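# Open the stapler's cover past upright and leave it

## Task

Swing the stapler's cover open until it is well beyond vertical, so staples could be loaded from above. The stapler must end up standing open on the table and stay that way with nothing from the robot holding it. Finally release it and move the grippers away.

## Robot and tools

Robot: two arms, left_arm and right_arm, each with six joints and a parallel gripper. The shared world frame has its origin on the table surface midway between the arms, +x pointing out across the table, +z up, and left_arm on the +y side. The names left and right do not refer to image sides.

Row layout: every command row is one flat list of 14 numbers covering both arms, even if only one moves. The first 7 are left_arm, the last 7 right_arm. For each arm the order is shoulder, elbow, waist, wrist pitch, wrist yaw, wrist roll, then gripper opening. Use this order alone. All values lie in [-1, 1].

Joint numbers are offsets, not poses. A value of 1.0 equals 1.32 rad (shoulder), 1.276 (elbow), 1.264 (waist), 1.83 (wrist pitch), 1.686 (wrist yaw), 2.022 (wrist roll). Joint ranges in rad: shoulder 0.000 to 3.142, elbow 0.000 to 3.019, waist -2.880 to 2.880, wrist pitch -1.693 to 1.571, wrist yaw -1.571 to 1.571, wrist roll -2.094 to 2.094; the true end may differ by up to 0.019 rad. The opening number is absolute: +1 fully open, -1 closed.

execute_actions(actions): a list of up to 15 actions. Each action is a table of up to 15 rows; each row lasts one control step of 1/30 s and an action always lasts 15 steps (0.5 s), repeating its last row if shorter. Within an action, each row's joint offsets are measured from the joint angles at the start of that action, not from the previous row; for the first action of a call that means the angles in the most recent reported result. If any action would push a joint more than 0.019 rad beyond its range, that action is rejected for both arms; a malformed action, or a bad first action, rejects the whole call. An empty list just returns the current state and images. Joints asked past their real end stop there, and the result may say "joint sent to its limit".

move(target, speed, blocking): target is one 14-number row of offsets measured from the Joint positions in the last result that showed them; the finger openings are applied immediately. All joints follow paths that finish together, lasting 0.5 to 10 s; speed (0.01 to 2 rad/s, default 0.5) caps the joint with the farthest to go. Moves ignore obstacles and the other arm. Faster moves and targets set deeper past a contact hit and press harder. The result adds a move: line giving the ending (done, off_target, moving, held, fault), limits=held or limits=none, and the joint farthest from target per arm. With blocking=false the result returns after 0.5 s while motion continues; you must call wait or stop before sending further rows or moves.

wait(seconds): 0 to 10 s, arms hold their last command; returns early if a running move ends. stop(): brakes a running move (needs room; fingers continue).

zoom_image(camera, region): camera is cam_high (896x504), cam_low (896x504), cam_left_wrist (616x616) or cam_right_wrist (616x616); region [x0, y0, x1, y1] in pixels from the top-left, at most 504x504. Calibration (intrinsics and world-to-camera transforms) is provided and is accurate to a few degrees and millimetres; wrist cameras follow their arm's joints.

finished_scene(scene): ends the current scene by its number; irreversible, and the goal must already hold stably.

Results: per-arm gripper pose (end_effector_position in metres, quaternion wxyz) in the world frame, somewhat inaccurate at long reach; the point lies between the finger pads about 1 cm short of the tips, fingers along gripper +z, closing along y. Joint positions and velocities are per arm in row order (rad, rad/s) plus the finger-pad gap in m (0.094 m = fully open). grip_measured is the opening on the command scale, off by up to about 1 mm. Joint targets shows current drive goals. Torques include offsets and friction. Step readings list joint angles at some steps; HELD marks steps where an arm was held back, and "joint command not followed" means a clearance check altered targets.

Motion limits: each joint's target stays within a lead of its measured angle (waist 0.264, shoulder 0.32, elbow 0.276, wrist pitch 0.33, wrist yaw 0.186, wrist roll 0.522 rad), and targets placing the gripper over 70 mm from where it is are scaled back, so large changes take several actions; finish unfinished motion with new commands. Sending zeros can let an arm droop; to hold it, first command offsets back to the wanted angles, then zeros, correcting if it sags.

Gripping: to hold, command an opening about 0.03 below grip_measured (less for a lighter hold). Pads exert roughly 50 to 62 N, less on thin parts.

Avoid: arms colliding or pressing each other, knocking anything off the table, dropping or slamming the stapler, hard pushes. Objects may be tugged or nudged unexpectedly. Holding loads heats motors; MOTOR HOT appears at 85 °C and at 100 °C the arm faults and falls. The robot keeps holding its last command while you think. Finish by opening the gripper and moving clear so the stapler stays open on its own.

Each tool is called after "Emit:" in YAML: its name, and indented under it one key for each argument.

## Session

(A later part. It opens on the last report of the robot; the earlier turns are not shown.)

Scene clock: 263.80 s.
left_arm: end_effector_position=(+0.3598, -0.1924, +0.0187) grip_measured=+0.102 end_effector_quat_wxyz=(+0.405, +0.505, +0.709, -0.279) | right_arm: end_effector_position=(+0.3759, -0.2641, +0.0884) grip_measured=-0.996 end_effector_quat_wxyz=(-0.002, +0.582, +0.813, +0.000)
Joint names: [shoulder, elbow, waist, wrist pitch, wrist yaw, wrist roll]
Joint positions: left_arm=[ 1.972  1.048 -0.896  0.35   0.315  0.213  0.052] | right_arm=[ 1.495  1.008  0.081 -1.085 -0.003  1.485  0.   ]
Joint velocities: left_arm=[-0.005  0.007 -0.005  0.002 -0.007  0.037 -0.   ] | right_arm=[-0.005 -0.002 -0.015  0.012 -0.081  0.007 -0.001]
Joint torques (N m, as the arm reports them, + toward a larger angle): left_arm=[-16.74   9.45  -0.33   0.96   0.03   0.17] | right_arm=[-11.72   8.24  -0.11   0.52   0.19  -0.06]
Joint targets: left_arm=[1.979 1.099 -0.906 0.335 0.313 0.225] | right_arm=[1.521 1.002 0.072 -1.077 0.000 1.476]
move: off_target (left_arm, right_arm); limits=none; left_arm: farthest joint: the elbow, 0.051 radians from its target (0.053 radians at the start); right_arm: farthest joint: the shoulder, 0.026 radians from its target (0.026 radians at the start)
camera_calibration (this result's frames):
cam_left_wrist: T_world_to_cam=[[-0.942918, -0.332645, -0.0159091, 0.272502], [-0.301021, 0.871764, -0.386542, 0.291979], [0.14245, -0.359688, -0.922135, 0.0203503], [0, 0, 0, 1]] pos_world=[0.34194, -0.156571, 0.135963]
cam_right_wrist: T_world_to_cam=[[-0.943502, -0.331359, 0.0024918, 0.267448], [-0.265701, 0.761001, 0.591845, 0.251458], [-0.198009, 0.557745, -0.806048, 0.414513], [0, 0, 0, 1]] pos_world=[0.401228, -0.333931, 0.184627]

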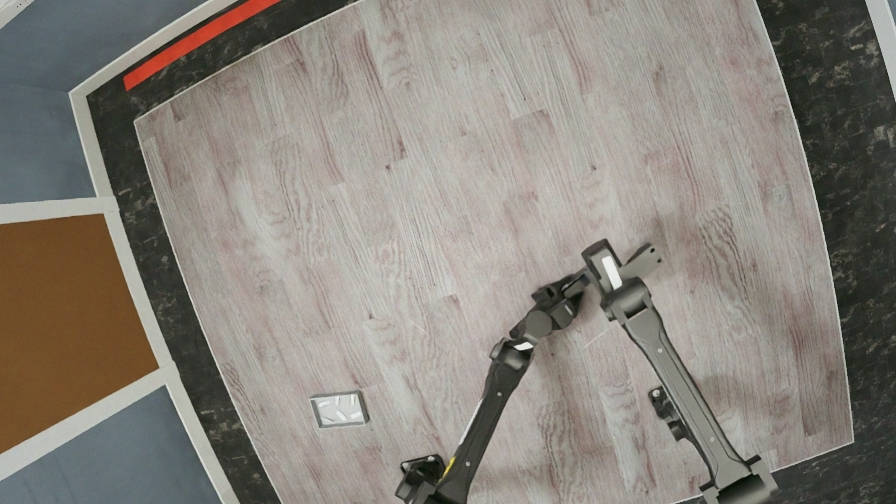

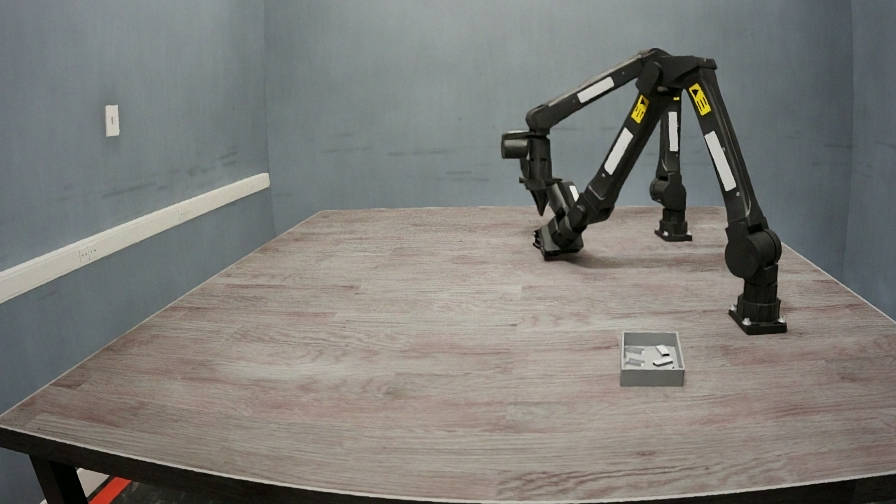

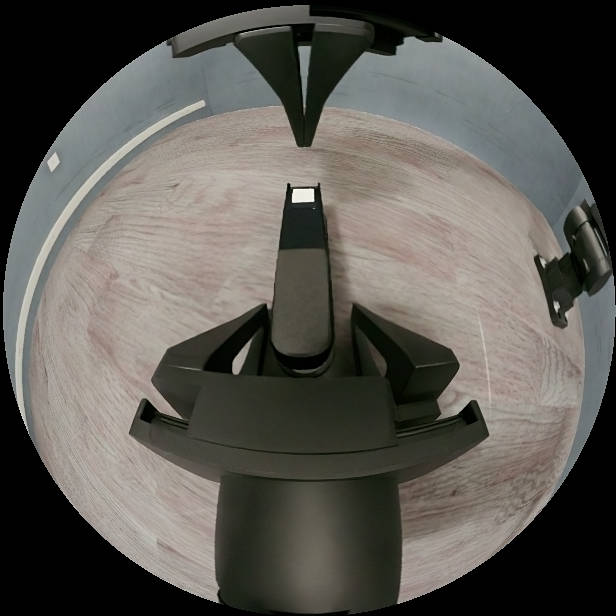

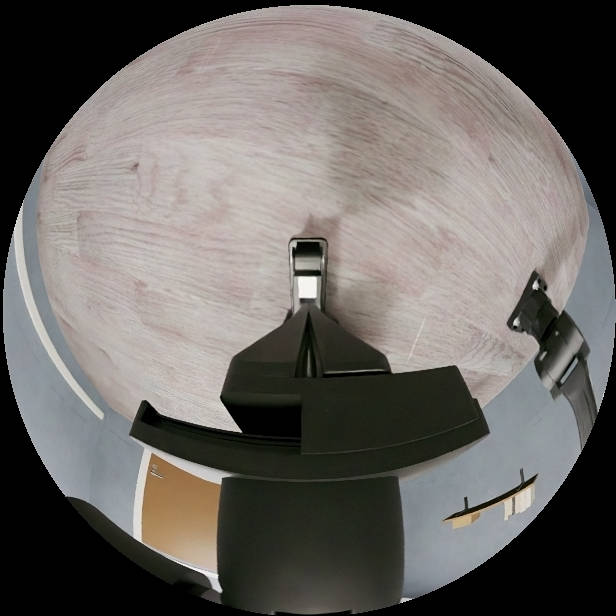

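Emit:
move:
  target: [0.0095, 0.04, -0.0079, -0.0082, -0.0012, 0.0059, 0.1, 0.0197, -0.0047, -0.0071, 0.0044, 0.0018, -0.0045, -1.0]
  speed: 0.1

Scene clock: 269.00 s.
left_arm: end_effector_position=(+0.3598, -0.1924, +0.0187) grip_measured=+0.102 end_effector_quat_wxyz=(+0.405, +0.505, +0.709, -0.279) | right_arm: end_effector_position=(+0.3759, -0.2641, +0.0884) grip_measured=-0.996 end_effector_quat_wxyz=(-0.002, +0.581, +0.814, +0.000)
Joint names: [shoulder, elbow, waist, wrist pitch, wrist yaw, wrist roll]
Joint positions: left_arm=[ 1.972  1.048 -0.896  0.35   0.315  0.213  0.052] | right_arm=[ 1.495  1.008  0.081 -1.085 -0.003  1.484  0.   ]
Joint velocities: left_arm=[-0.005  0.007  0.005  0.012 -0.007 -0.022  0.   ] | right_arm=[ 0.005  0.002 -0.015  0.002 -0.007  0.007 -0.001]
Joint torques (N m, as the arm reports them, + toward a larger angle): left_arm=[-16.64   9.52  -0.28   1.     0.06   0.19] | right_arm=[-11.73   8.23  -0.11   0.53   0.2   -0.06]
Joint targets: left_arm=[1.984 1.099 -0.906 0.335 0.313 0.225] | right_arm=[1.521 1.002 0.072 -1.077 0.000 1.475]
move: off_target (left_arm, right_arm); limits=none; left_arm: farthest joint: the elbow, 0.051 radians from its target (0.051 radians at the start); right_arm: farthest joint: the shoulder, 0.026 radians from its target (0.026 radians at the start)
camera_calibration (this result's frames):
cam_left_wrist: T_world_to_cam=[[-0.942918, -0.332645, -0.0159091, 0.272502], [-0.301021, 0.871764, -0.386542, 0.291979], [0.14245, -0.359688, -0.922135, 0.0203503], [0, 0, 0, 1]] pos_world=[0.34194, -0.156571, 0.135963]
cam_right_wrist: T_world_to_cam=[[-0.943375, -0.331719, 0.00249065, 0.267306], [-0.265992, 0.760899, 0.591846, 0.25154], [-0.198221, 0.55767, -0.806047, 0.414573], [0, 0, 0, 1]] pos_world=[0.401254, -0.333921, 0.184627]

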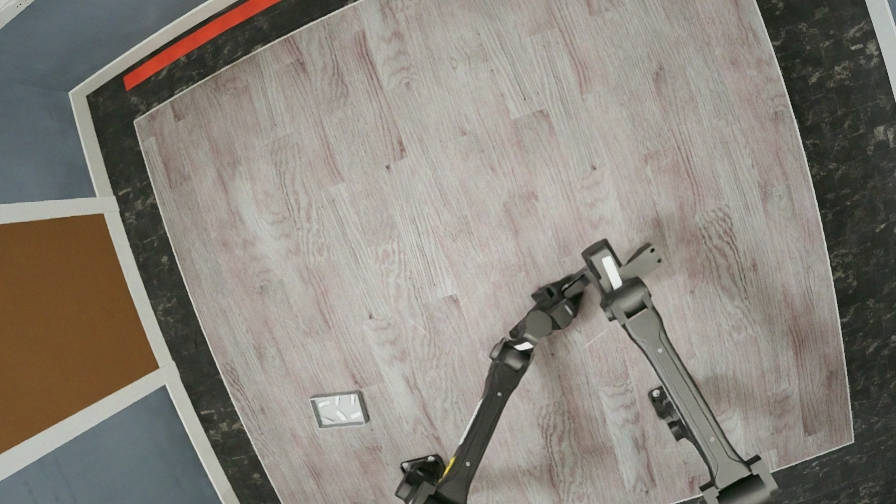

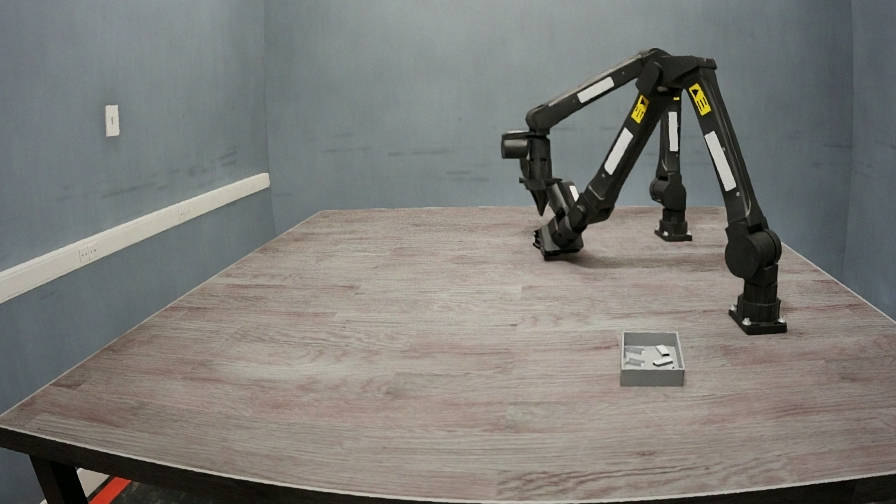

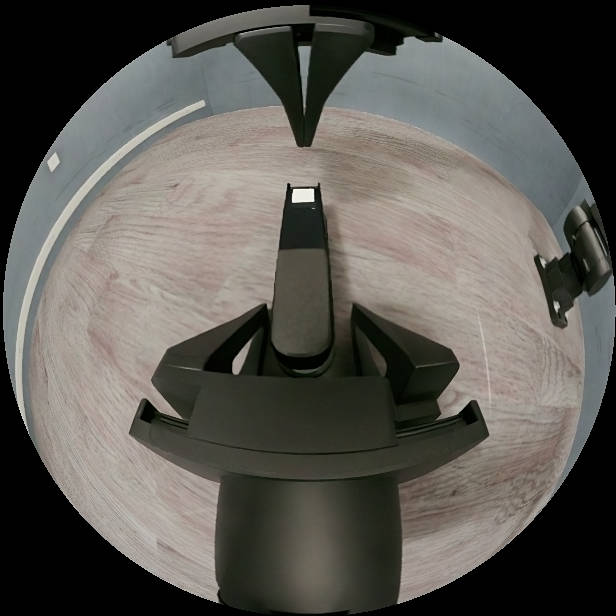

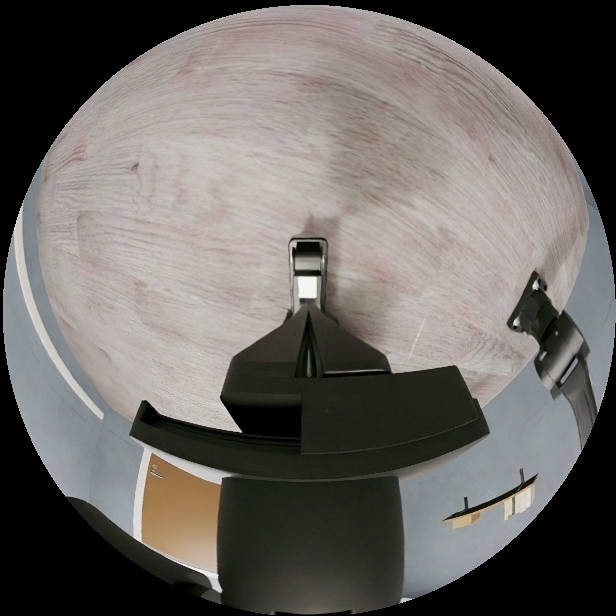

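Emit:
move:
  target: [0.0095, 0.04, -0.0079, -0.0082, -0.0012, 0.0059, -0.2, 0.0197, -0.0047, -0.0071, 0.0044, 0.0018, -0.0045, -1.0]
  speed: 0.1

Scene clock: 272.17 s.
left_arm: end_effector_position=(+0.3601, -0.1923, +0.0186) grip_measured=-0.198 end_effector_quat_wxyz=(+0.405, +0.505, +0.709, -0.278) | right_arm: end_effector_position=(+0.3759, -0.2641, +0.0884) grip_measured=-0.996 end_effector_quat_wxyz=(-0.002, +0.581, +0.814, +0.000)
Joint names: [shoulder, elbow, waist, wrist pitch, wrist yaw, wrist roll]
Joint positions: left_arm=[ 1.972  1.048 -0.896  0.35   0.313  0.213  0.038] | right_arm=[ 1.495  1.008  0.081 -1.085 -0.003  1.484  0.   ]
Joint velocities: left_arm=[-0.015  0.002 -0.005 -0.012  0.095 -0.022 -0.001] | right_arm=[-0.005  0.007 -0.005 -0.012 -0.051  0.037  0.   ]
Joint torques (N m, as the arm reports them, + toward a larger angle): left_arm=[-16.46   9.54  -0.35   1.03   0.15   0.18] | right_arm=[-11.69   8.23  -0.09   0.52   0.2   -0.07]
Joint targets: left_arm=[1.984 1.099 -0.906 0.335 0.313 0.225] | right_arm=[1.521 1.002 0.072 -1.077 0.000 1.475]
move: off_target (left_arm, right_arm); limits=none; left_arm: farthest joint: the elbow, 0.051 radians from its target (0.051 radians at the start); right_arm: farthest joint: the shoulder, 0.026 radians from its target (0.026 radians at the start)
camera_calibration (this result's frames):
cam_left_wrist: T_world_to_cam=[[-0.942371, -0.334143, -0.016872, 0.272355], [-0.302115, 0.871544, -0.386183, 0.292268], [0.143745, -0.35883, -0.922268, 0.02001], [0, 0, 0, 1]] pos_world=[0.342082, -0.156538, 0.135918]
cam_right_wrist: T_world_to_cam=[[-0.943375, -0.331719, 0.00249065, 0.267306], [-0.265992, 0.760899, 0.591846, 0.25154], [-0.198221, 0.55767, -0.806047, 0.414573], [0, 0, 0, 1]] pos_world=[0.401254, -0.333921, 0.184627]

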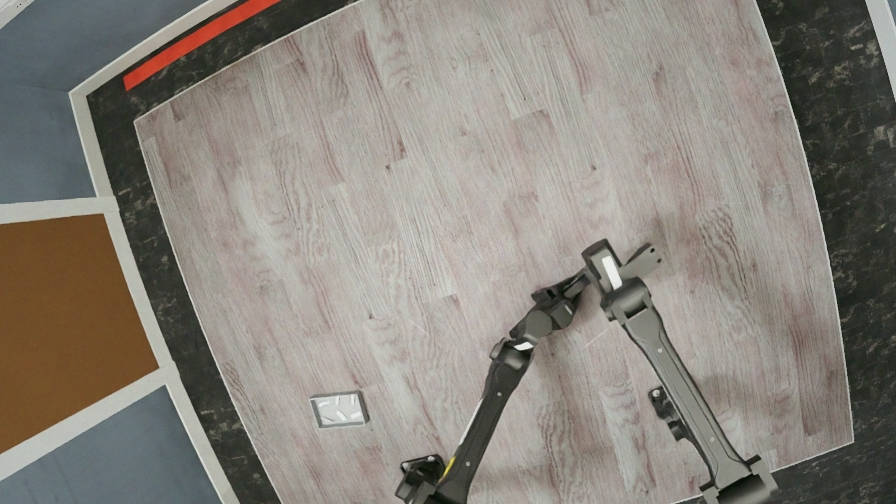

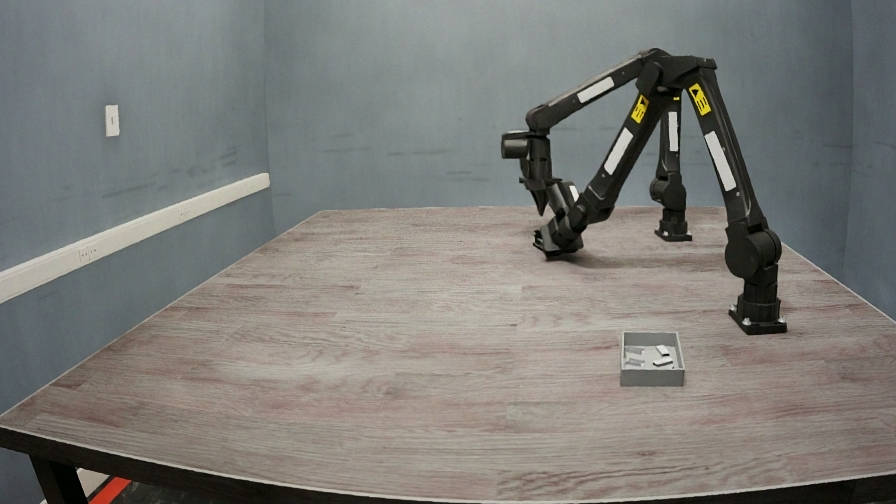

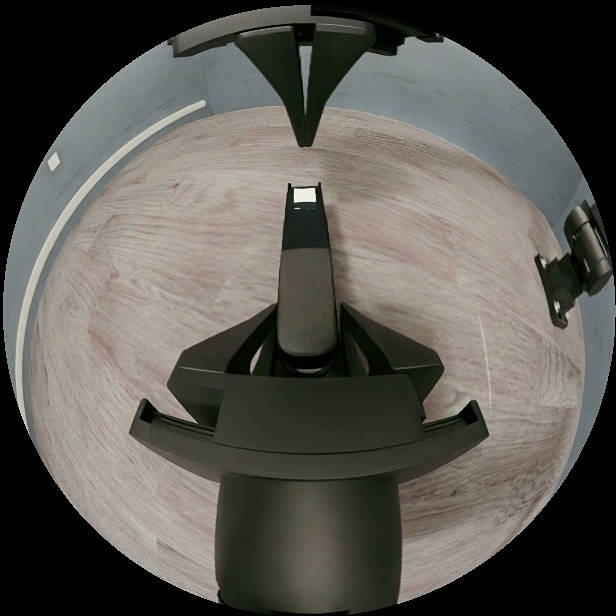

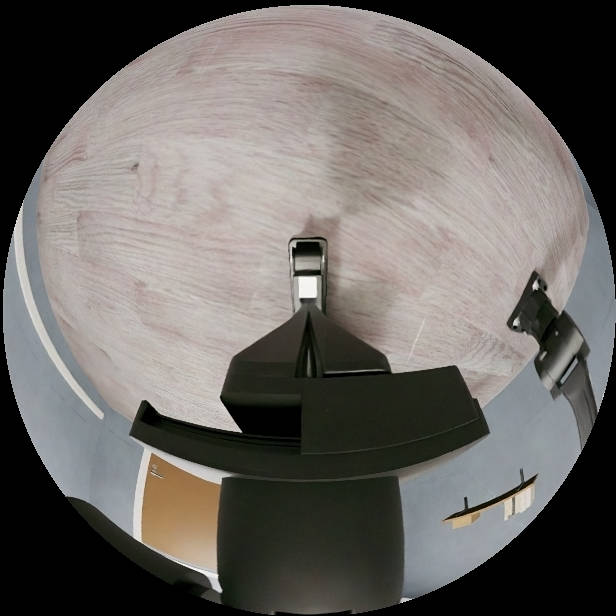

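Emit:
move:
  target: [0.0095, 0.04, -0.0079, -0.0082, 0.0, 0.0059, -0.27, 0.0197, -0.0047, -0.0071, 0.0044, 0.0018, -0.0045, -1.0]
  speed: 0.1

Scene clock: 274.27 s.
left_arm: end_effector_position=(+0.3603, -0.1922, +0.0186) grip_measured=-0.260 end_effector_quat_wxyz=(+0.405, +0.505, +0.710, -0.278) | right_arm: end_effector_position=(+0.3759, -0.2641, +0.0884) grip_measured=-0.996 end_effector_quat_wxyz=(-0.002, +0.581, +0.814, +0.000)
Joint names: [shoulder, elbow, waist, wrist pitch, wrist yaw, wrist roll]
Joint positions: left_arm=[ 1.972  1.048 -0.896  0.35   0.312  0.213  0.035] | right_arm=[ 1.495  1.008  0.081 -1.085 -0.003  1.484  0.   ]
Joint velocities: left_arm=[ 0.005  0.002 -0.015  0.007 -0.066  0.022 -0.001] | right_arm=[ 0.005  0.007  0.005 -0.002 -0.066 -0.007  0.   ]
Joint torques (N m, as the arm reports them, + toward a larger angle): left_arm=[-16.41   9.54  -0.37   0.94   0.21   0.18] | right_arm=[-11.72   8.23  -0.13   0.53   0.2   -0.06]
Joint targets: left_arm=[1.984 1.099 -0.906 0.335 0.313 0.225] | right_arm=[1.521 1.002 0.072 -1.077 0.000 1.475]
move: off_target (left_arm, right_arm); limits=none; left_arm: farthest joint: the elbow, 0.051 radians from its target (0.051 radians at the start); right_arm: farthest joint: the shoulder, 0.026 radians from its target (0.026 radians at the start)
camera_calibration (this result's frames):
cam_left_wrist: T_world_to_cam=[[-0.942042, -0.335041, -0.0174501, 0.272267], [-0.302772, 0.871411, -0.385968, 0.292441], [0.144521, -0.358315, -0.922347, 0.0198059], [0, 0, 0, 1]] pos_world=[0.342167, -0.156519, 0.135892]
cam_right_wrist: T_world_to_cam=[[-0.943375, -0.331719, 0.00249065, 0.267306], [-0.265992, 0.760899, 0.591846, 0.25154], [-0.198221, 0.55767, -0.806047, 0.414573], [0, 0, 0, 1]] pos_world=[0.401254, -0.333921, 0.184627]

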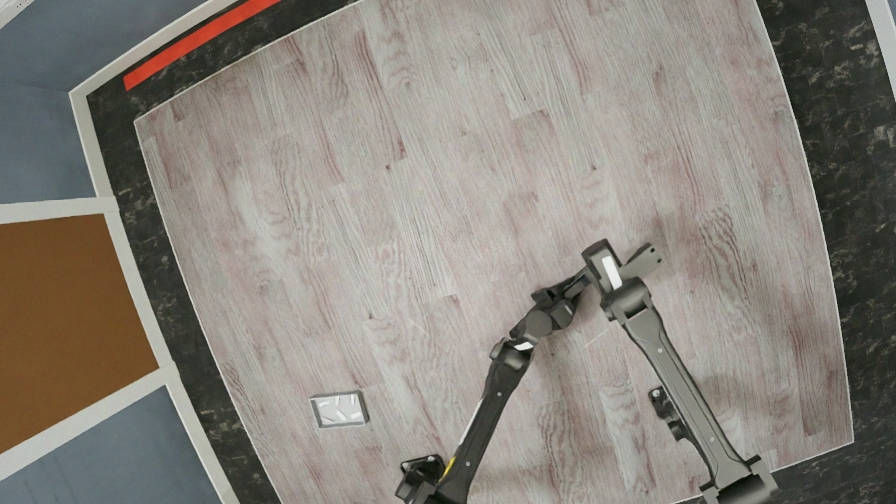

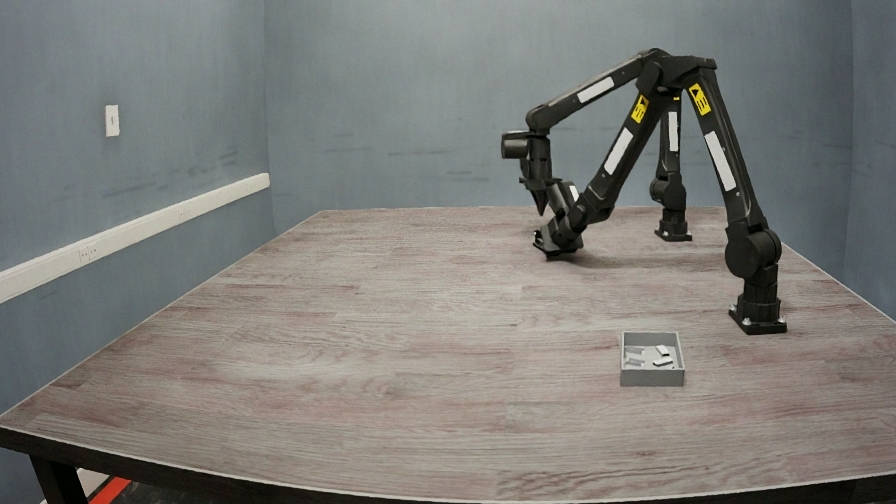

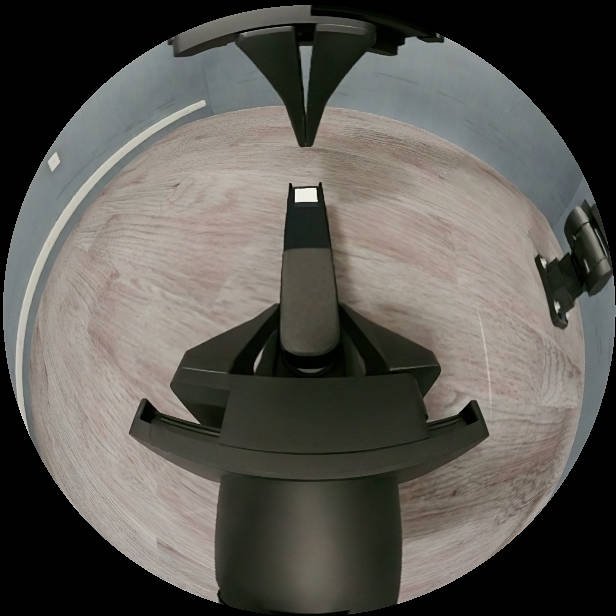

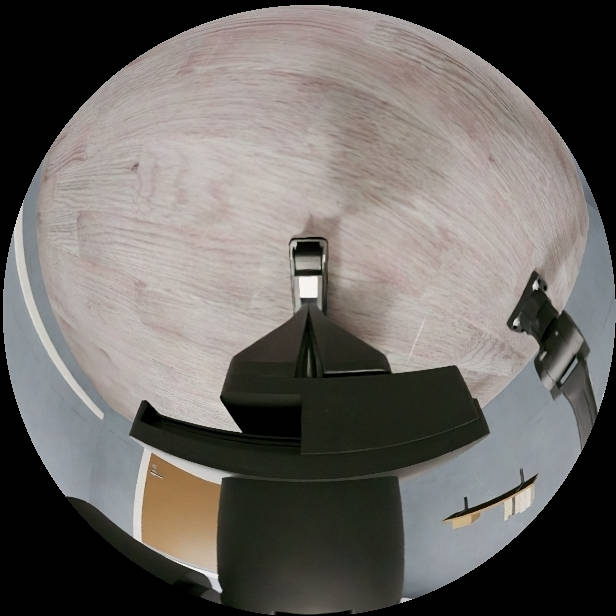

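Emit:
move:
  target: [0.0095, 0.04, -0.0079, -0.0082, 0.0, 0.0059, -0.295, 0.0370, -0.0231, -0.0071, 0.0296, 0.0018, -0.0045, -1.0]
  speed: 0.1

Scene clock: 279.87 s.
left_arm: end_effector_position=(+0.3603, -0.1921, +0.0183) grip_measured=-0.277 end_effector_quat_wxyz=(+0.405, +0.505, +0.710, -0.278) | right_arm: end_effector_position=(+0.3756, -0.2641, +0.0715) grip_measured=-0.996 end_effector_quat_wxyz=(-0.003, +0.581, +0.814, -0.001)
Joint names: [shoulder, elbow, waist, wrist pitch, wrist yaw, wrist roll]
Joint positions: left_arm=[ 1.972  1.048 -0.896  0.35   0.311  0.213  0.034] | right_arm=[ 1.52   0.984  0.081 -1.04  -0.003  1.484  0.   ]
Joint velocities: left_arm=[-0.024 -0.012 -0.005  0.002 -0.007  0.037  0.001] | right_arm=[-0.005  0.007  0.005 -0.007 -0.007 -0.022  0.   ]
Joint torques (N m, as the arm reports them, + toward a larger angle): left_arm=[-16.61   9.56  -0.59   0.97   0.17   0.18] | right_arm=[-11.87   8.01  -0.12   0.56   0.19  -0.06]
Joint targets: left_arm=[1.985 1.099 -0.906 0.335 0.312 0.225] | right_arm=[1.544 0.978 0.072 -1.031 0.000 1.475]
move: off_target (left_arm, right_arm); limits=none; left_arm: farthest joint: the elbow, 0.051 radians from its target (0.051 radians at the start); right_arm: farthest joint: the shoulder, 0.024 radians from its target (0.048 radians at the start)
camera_calibration (this result's frames):
cam_left_wrist: T_world_to_cam=[[-0.941936, -0.335336, -0.0175028, 0.272217], [-0.303087, 0.871478, -0.38557, 0.292418], [0.144549, -0.357878, -0.922512, 0.0196652], [0, 0, 0, 1]] pos_world=[0.342197, -0.156514, 0.135653]
cam_right_wrist: T_world_to_cam=[[-0.94324, -0.332076, 0.00476795, 0.26675], [-0.264968, 0.761123, 0.592017, 0.261203], [-0.200224, 0.557151, -0.805911, 0.401511], [0, 0, 0, 1]] pos_world=[0.401212, -0.333928, 0.167673]

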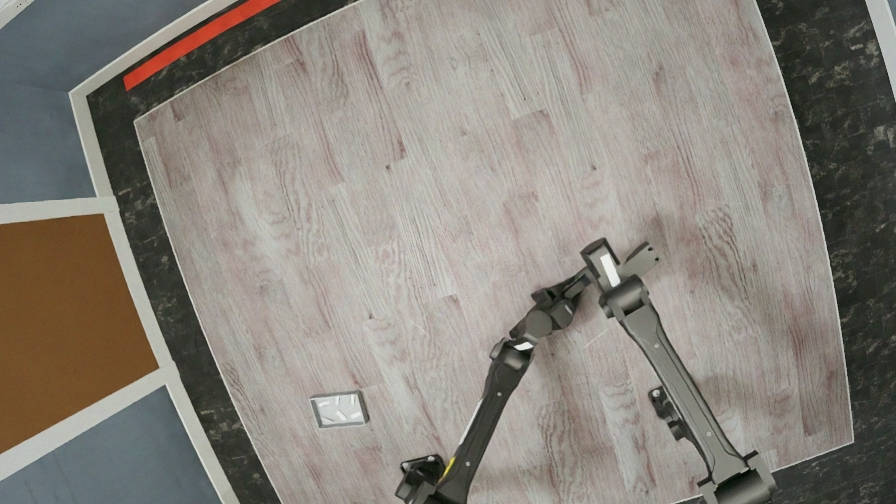

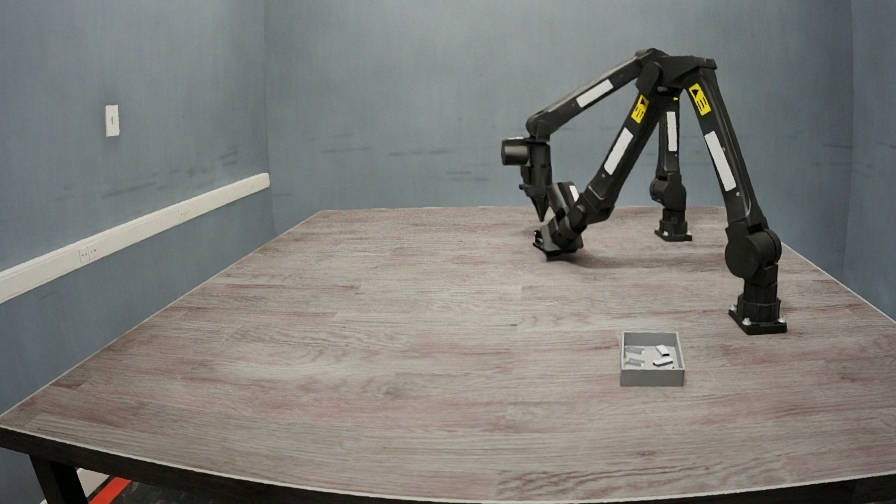

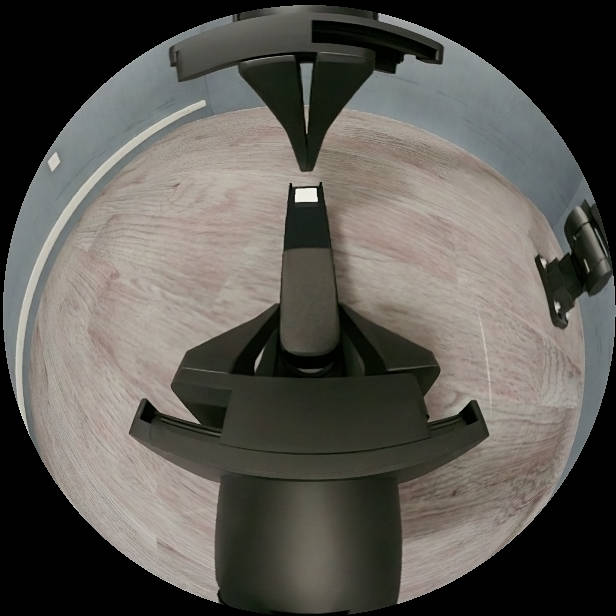

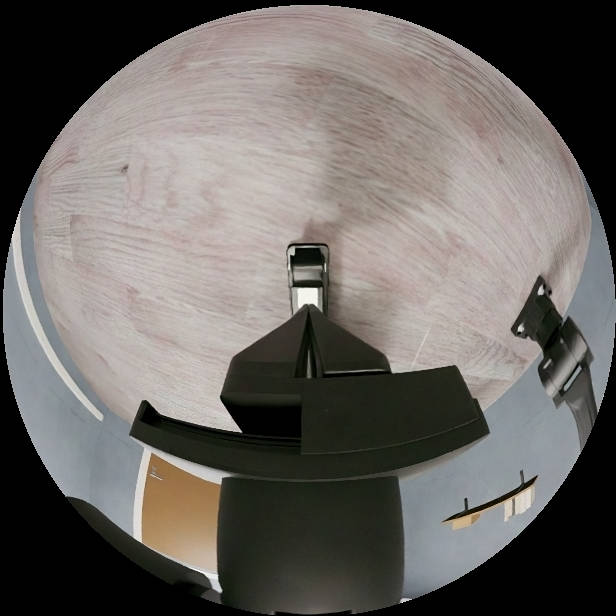

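Emit:
zoom_image:
  camera: "cam_right_wrist"
  region: [270, 230, 350, 330]

Emit:
zoom_image:
  camera: "cam_left_wrist"
  region: [260, 130, 350, 230]

Region (270, 230, 350, 330) of cam_right_wrist's 616x616 image, scaled by 5.040, with more detail than that image has; it fills the left 403 columns of this view, and the rest is white.

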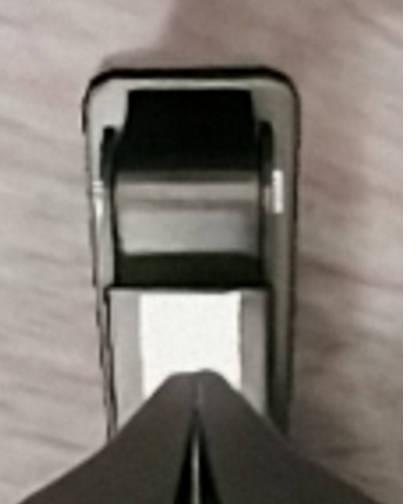

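Region (260, 130, 350, 230) of cam_left_wrist's 616x616 image, scaled by 5.040, with more detail than that image has; it fills the left 454 columns of this view, and the rest is white.

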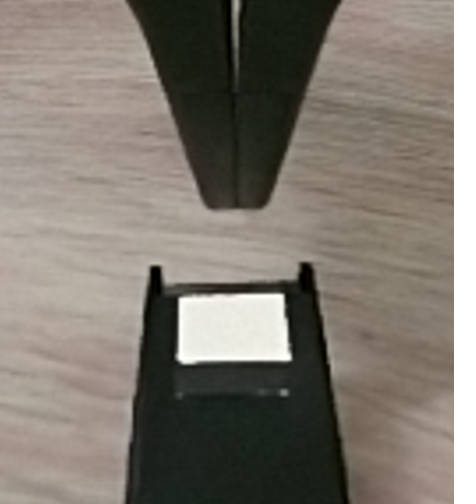

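Emit:
move:
  target: [0.0095, 0.04, -0.0079, -0.0082, 0.0, 0.0059, -0.295, 0.0330, -0.0204, -0.0071, 0.0265, 0.0018, -0.0045, -1.0]
  speed: 0.06

Scene clock: 297.17 s.
left_arm: end_effector_position=(+0.3603, -0.1921, +0.0183) grip_measured=-0.277 end_effector_quat_wxyz=(+0.405, +0.505, +0.710, -0.278) | right_arm: end_effector_position=(+0.3754, -0.2642, +0.0590) grip_measured=-0.996 end_effector_quat_wxyz=(-0.002, +0.581, +0.814, +0.000)
Joint names: [shoulder, elbow, waist, wrist pitch, wrist yaw, wrist roll]
Joint positions: left_arm=[ 1.972  1.048 -0.896  0.35   0.311  0.213  0.034] | right_arm=[ 1.536  0.965  0.081 -1.001 -0.003  1.484  0.   ]
Joint velocities: left_arm=[ 0.005 -0.002 -0.005 -0.002 -0.037 -0.022  0.   ] | right_arm=[ 0.005  0.002  0.005 -0.002 -0.022 -0.066 -0.001]
Joint torques (N m, as the arm reports them, + toward a larger angle): left_arm=[-16.54   9.55  -0.21   1.02   0.16   0.19] | right_arm=[-11.76   7.76  -0.09   0.55   0.19  -0.06]
Joint targets: left_arm=[1.985 1.099 -0.906 0.335 0.311 0.225] | right_arm=[1.563 0.958 0.072 -0.992 0.000 1.475]
move: off_target (left_arm, right_arm); limits=none; left_arm: farthest joint: the elbow, 0.051 radians from its target (0.051 radians at the start); right_arm: farthest joint: the shoulder, 0.028 radians from its target (0.044 radians at the start)
camera_calibration (this result's frames):
cam_left_wrist: T_world_to_cam=[[-0.941936, -0.335336, -0.0175028, 0.272217], [-0.303087, 0.871478, -0.38557, 0.292418], [0.144549, -0.357878, -0.922512, 0.0196652], [0, 0, 0, 1]] pos_world=[0.342197, -0.156514, 0.135653]
cam_right_wrist: T_world_to_cam=[[-0.94325, -0.332079, 0.00173001, 0.266801], [-0.266721, 0.760688, 0.591789, 0.269148], [-0.197837, 0.557743, -0.806091, 0.390694], [0, 0, 0, 1]] pos_world=[0.400741, -0.334045, 0.155194]

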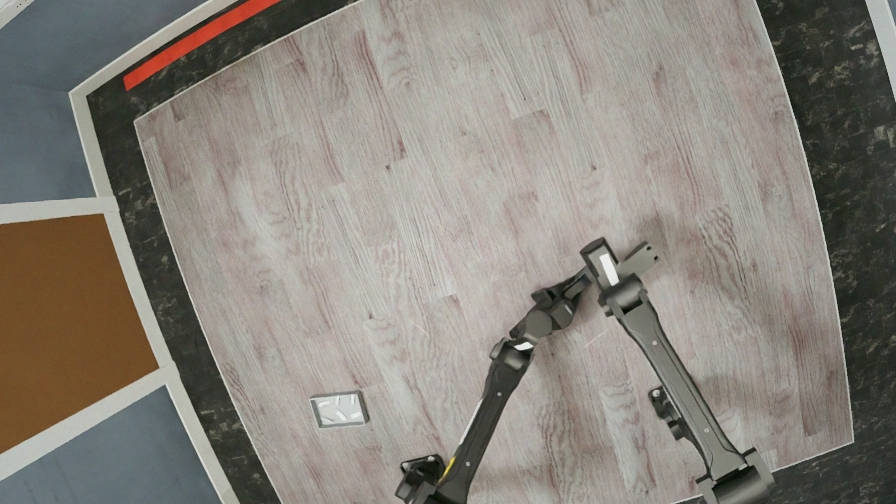

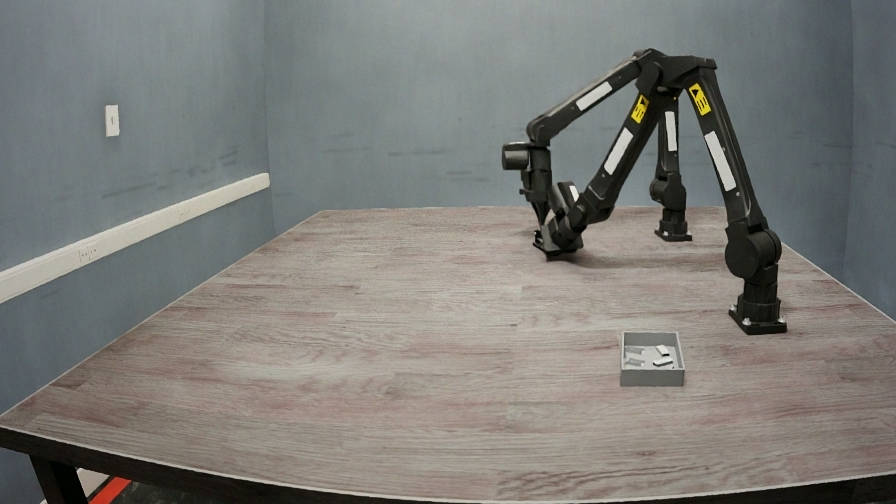

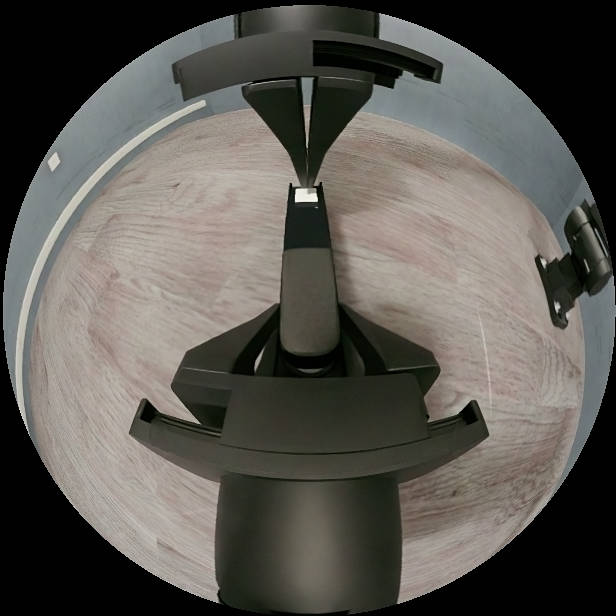

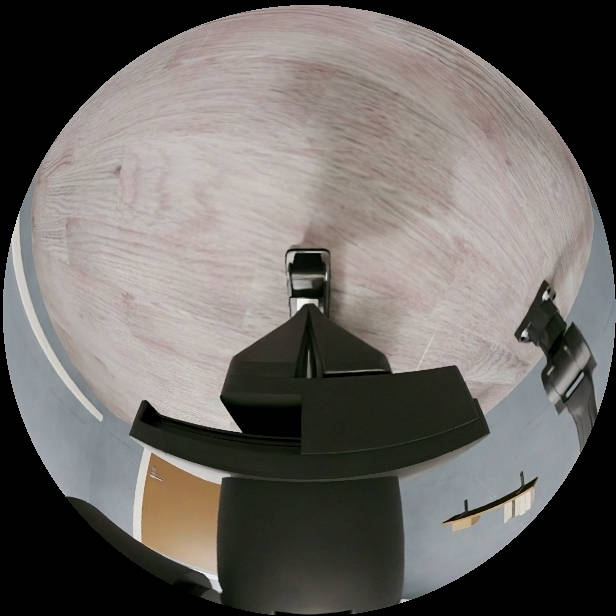

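Emit:
zoom_image:
  camera: "cam_left_wrist"
  region: [260, 130, 350, 230]

Emit:
zoom_image:
  camera: "cam_right_wrist"
  region: [270, 230, 350, 330]

Region (260, 130, 350, 230) of cam_left_wrist's 616x616 image, scaled by 5.040, with more detail than that image has; it fills the left 454 columns of this view, and the rest is white.

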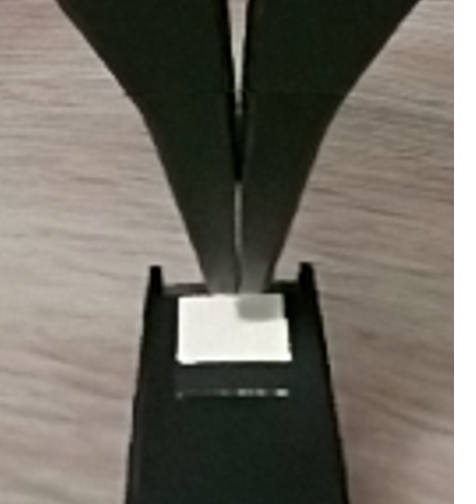

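Region (270, 230, 350, 330) of cam_right_wrist's 616x616 image, scaled by 5.040, with more detail than that image has; it fills the left 403 columns of this view, and the rest is white.

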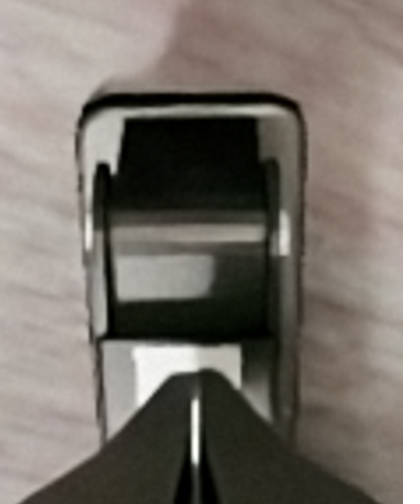

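Emit:
move:
  target: [0.0095, 0.04, -0.0079, -0.0082, 0.0, 0.0059, -0.295, 0.0262, -0.0112, -0.0071, 0.0128, 0.0018, -0.0045, -1.0]
  speed: 0.04

Emit:
zoom_image:
  camera: "cam_left_wrist"
  region: [260, 130, 350, 230]

Scene clock: 304.73 s.
left_arm: end_effector_position=(+0.3603, -0.1921, +0.0183) grip_measured=-0.277 end_effector_quat_wxyz=(+0.405, +0.505, +0.710, -0.278) | right_arm: end_effector_position=(+0.3754, -0.2642, +0.0548) grip_measured=-0.996 end_effector_quat_wxyz=(-0.001, +0.581, +0.814, +0.001)
Joint names: [shoulder, elbow, waist, wrist pitch, wrist yaw, wrist roll]
Joint positions: left_arm=[ 1.972  1.048 -0.896  0.35   0.311  0.213  0.034] | right_arm=[ 1.541  0.958  0.081 -0.987 -0.003  1.483  0.   ]
Joint velocities: left_arm=[-0.005 -0.002  0.005  0.012 -0.022  0.007  0.001] | right_arm=[ 0.015  0.002 -0.005 -0.017 -0.022 -0.037  0.001]
Joint torques (N m, as the arm reports them, + toward a larger angle): left_arm=[-16.59   9.55  -0.18   1.03   0.15   0.19] | right_arm=[-11.69   7.64  -0.08   0.57   0.2   -0.06]
Joint targets: left_arm=[1.985 1.099 -0.906 0.335 0.311 0.225] | right_arm=[1.570 0.950 0.072 -0.978 0.000 1.474]
move: off_target (left_arm, right_arm); limits=none; left_arm: farthest joint: the elbow, 0.051 radians from its target (0.051 radians at the start); right_arm: farthest joint: the shoulder, 0.029 radians from its target (0.035 radians at the start)
camera_calibration (this result's frames):
cam_left_wrist: T_world_to_cam=[[-0.941936, -0.335336, -0.0175028, 0.272217], [-0.303087, 0.871478, -0.38557, 0.292418], [0.144549, -0.357878, -0.922512, 0.0196652], [0, 0, 0, 1]] pos_world=[0.342197, -0.156514, 0.135653]
cam_right_wrist: T_world_to_cam=[[-0.943125, -0.332439, -0.000549502, 0.266842], [-0.268326, 0.760259, 0.591614, 0.27214], [-0.196258, 0.558113, -0.806221, 0.386818], [0, 0, 0, 1]] pos_world=[0.400604, -0.334076, 0.151006]

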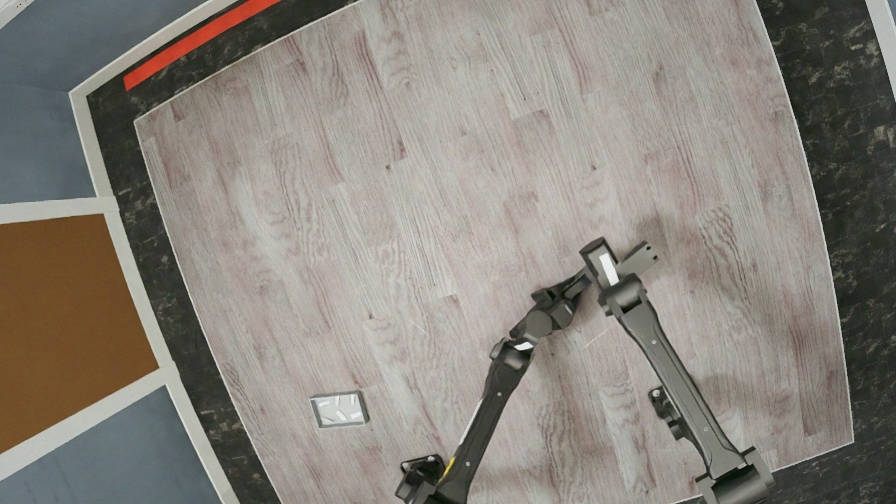

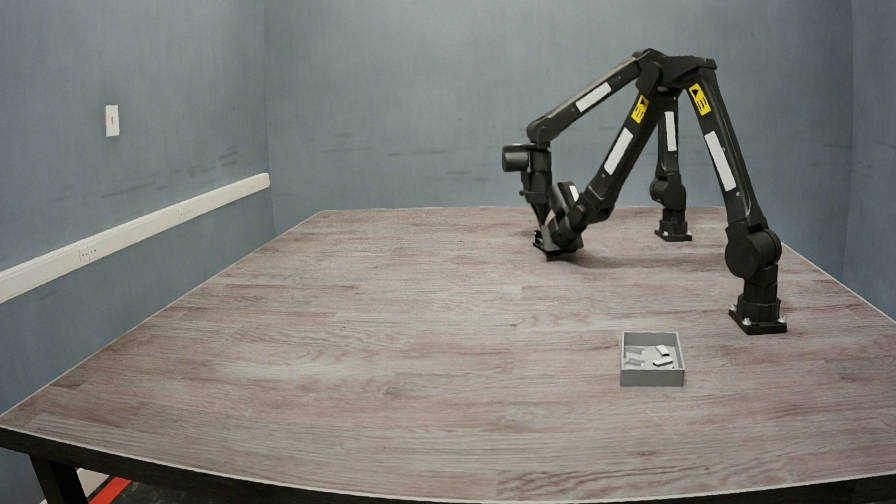

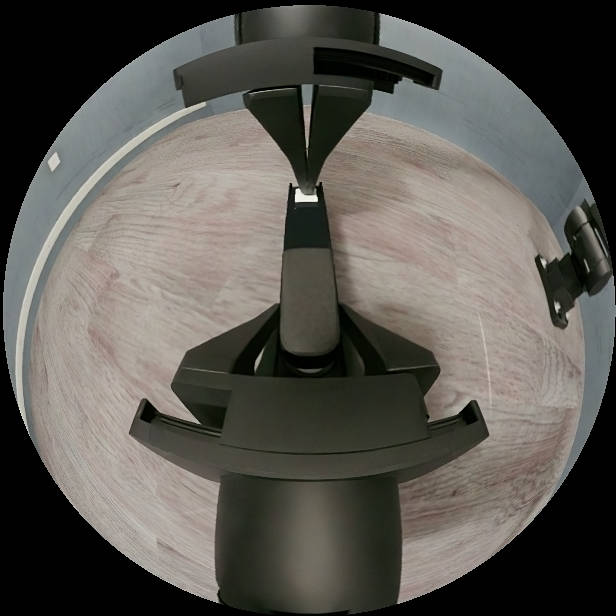

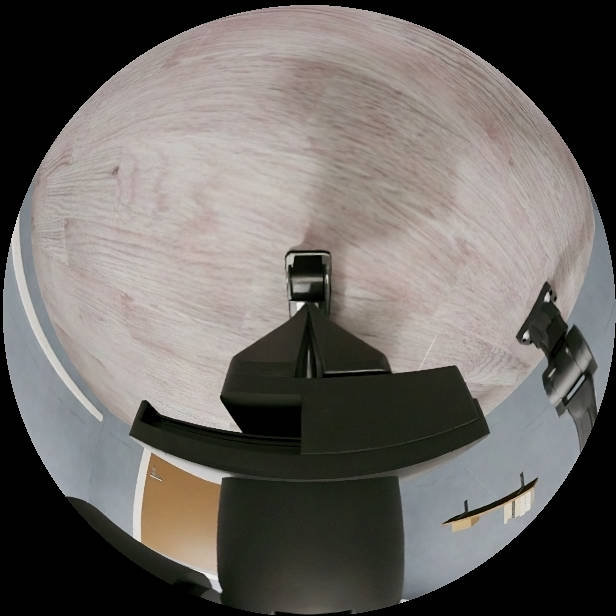

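Region (260, 130, 350, 230) of cam_left_wrist's 616x616 image, scaled by 5.040, with more detail than that image has; it fills the left 454 columns of this view, and the rest is white.

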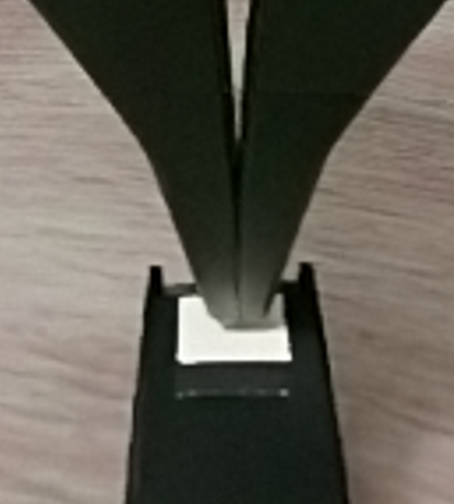

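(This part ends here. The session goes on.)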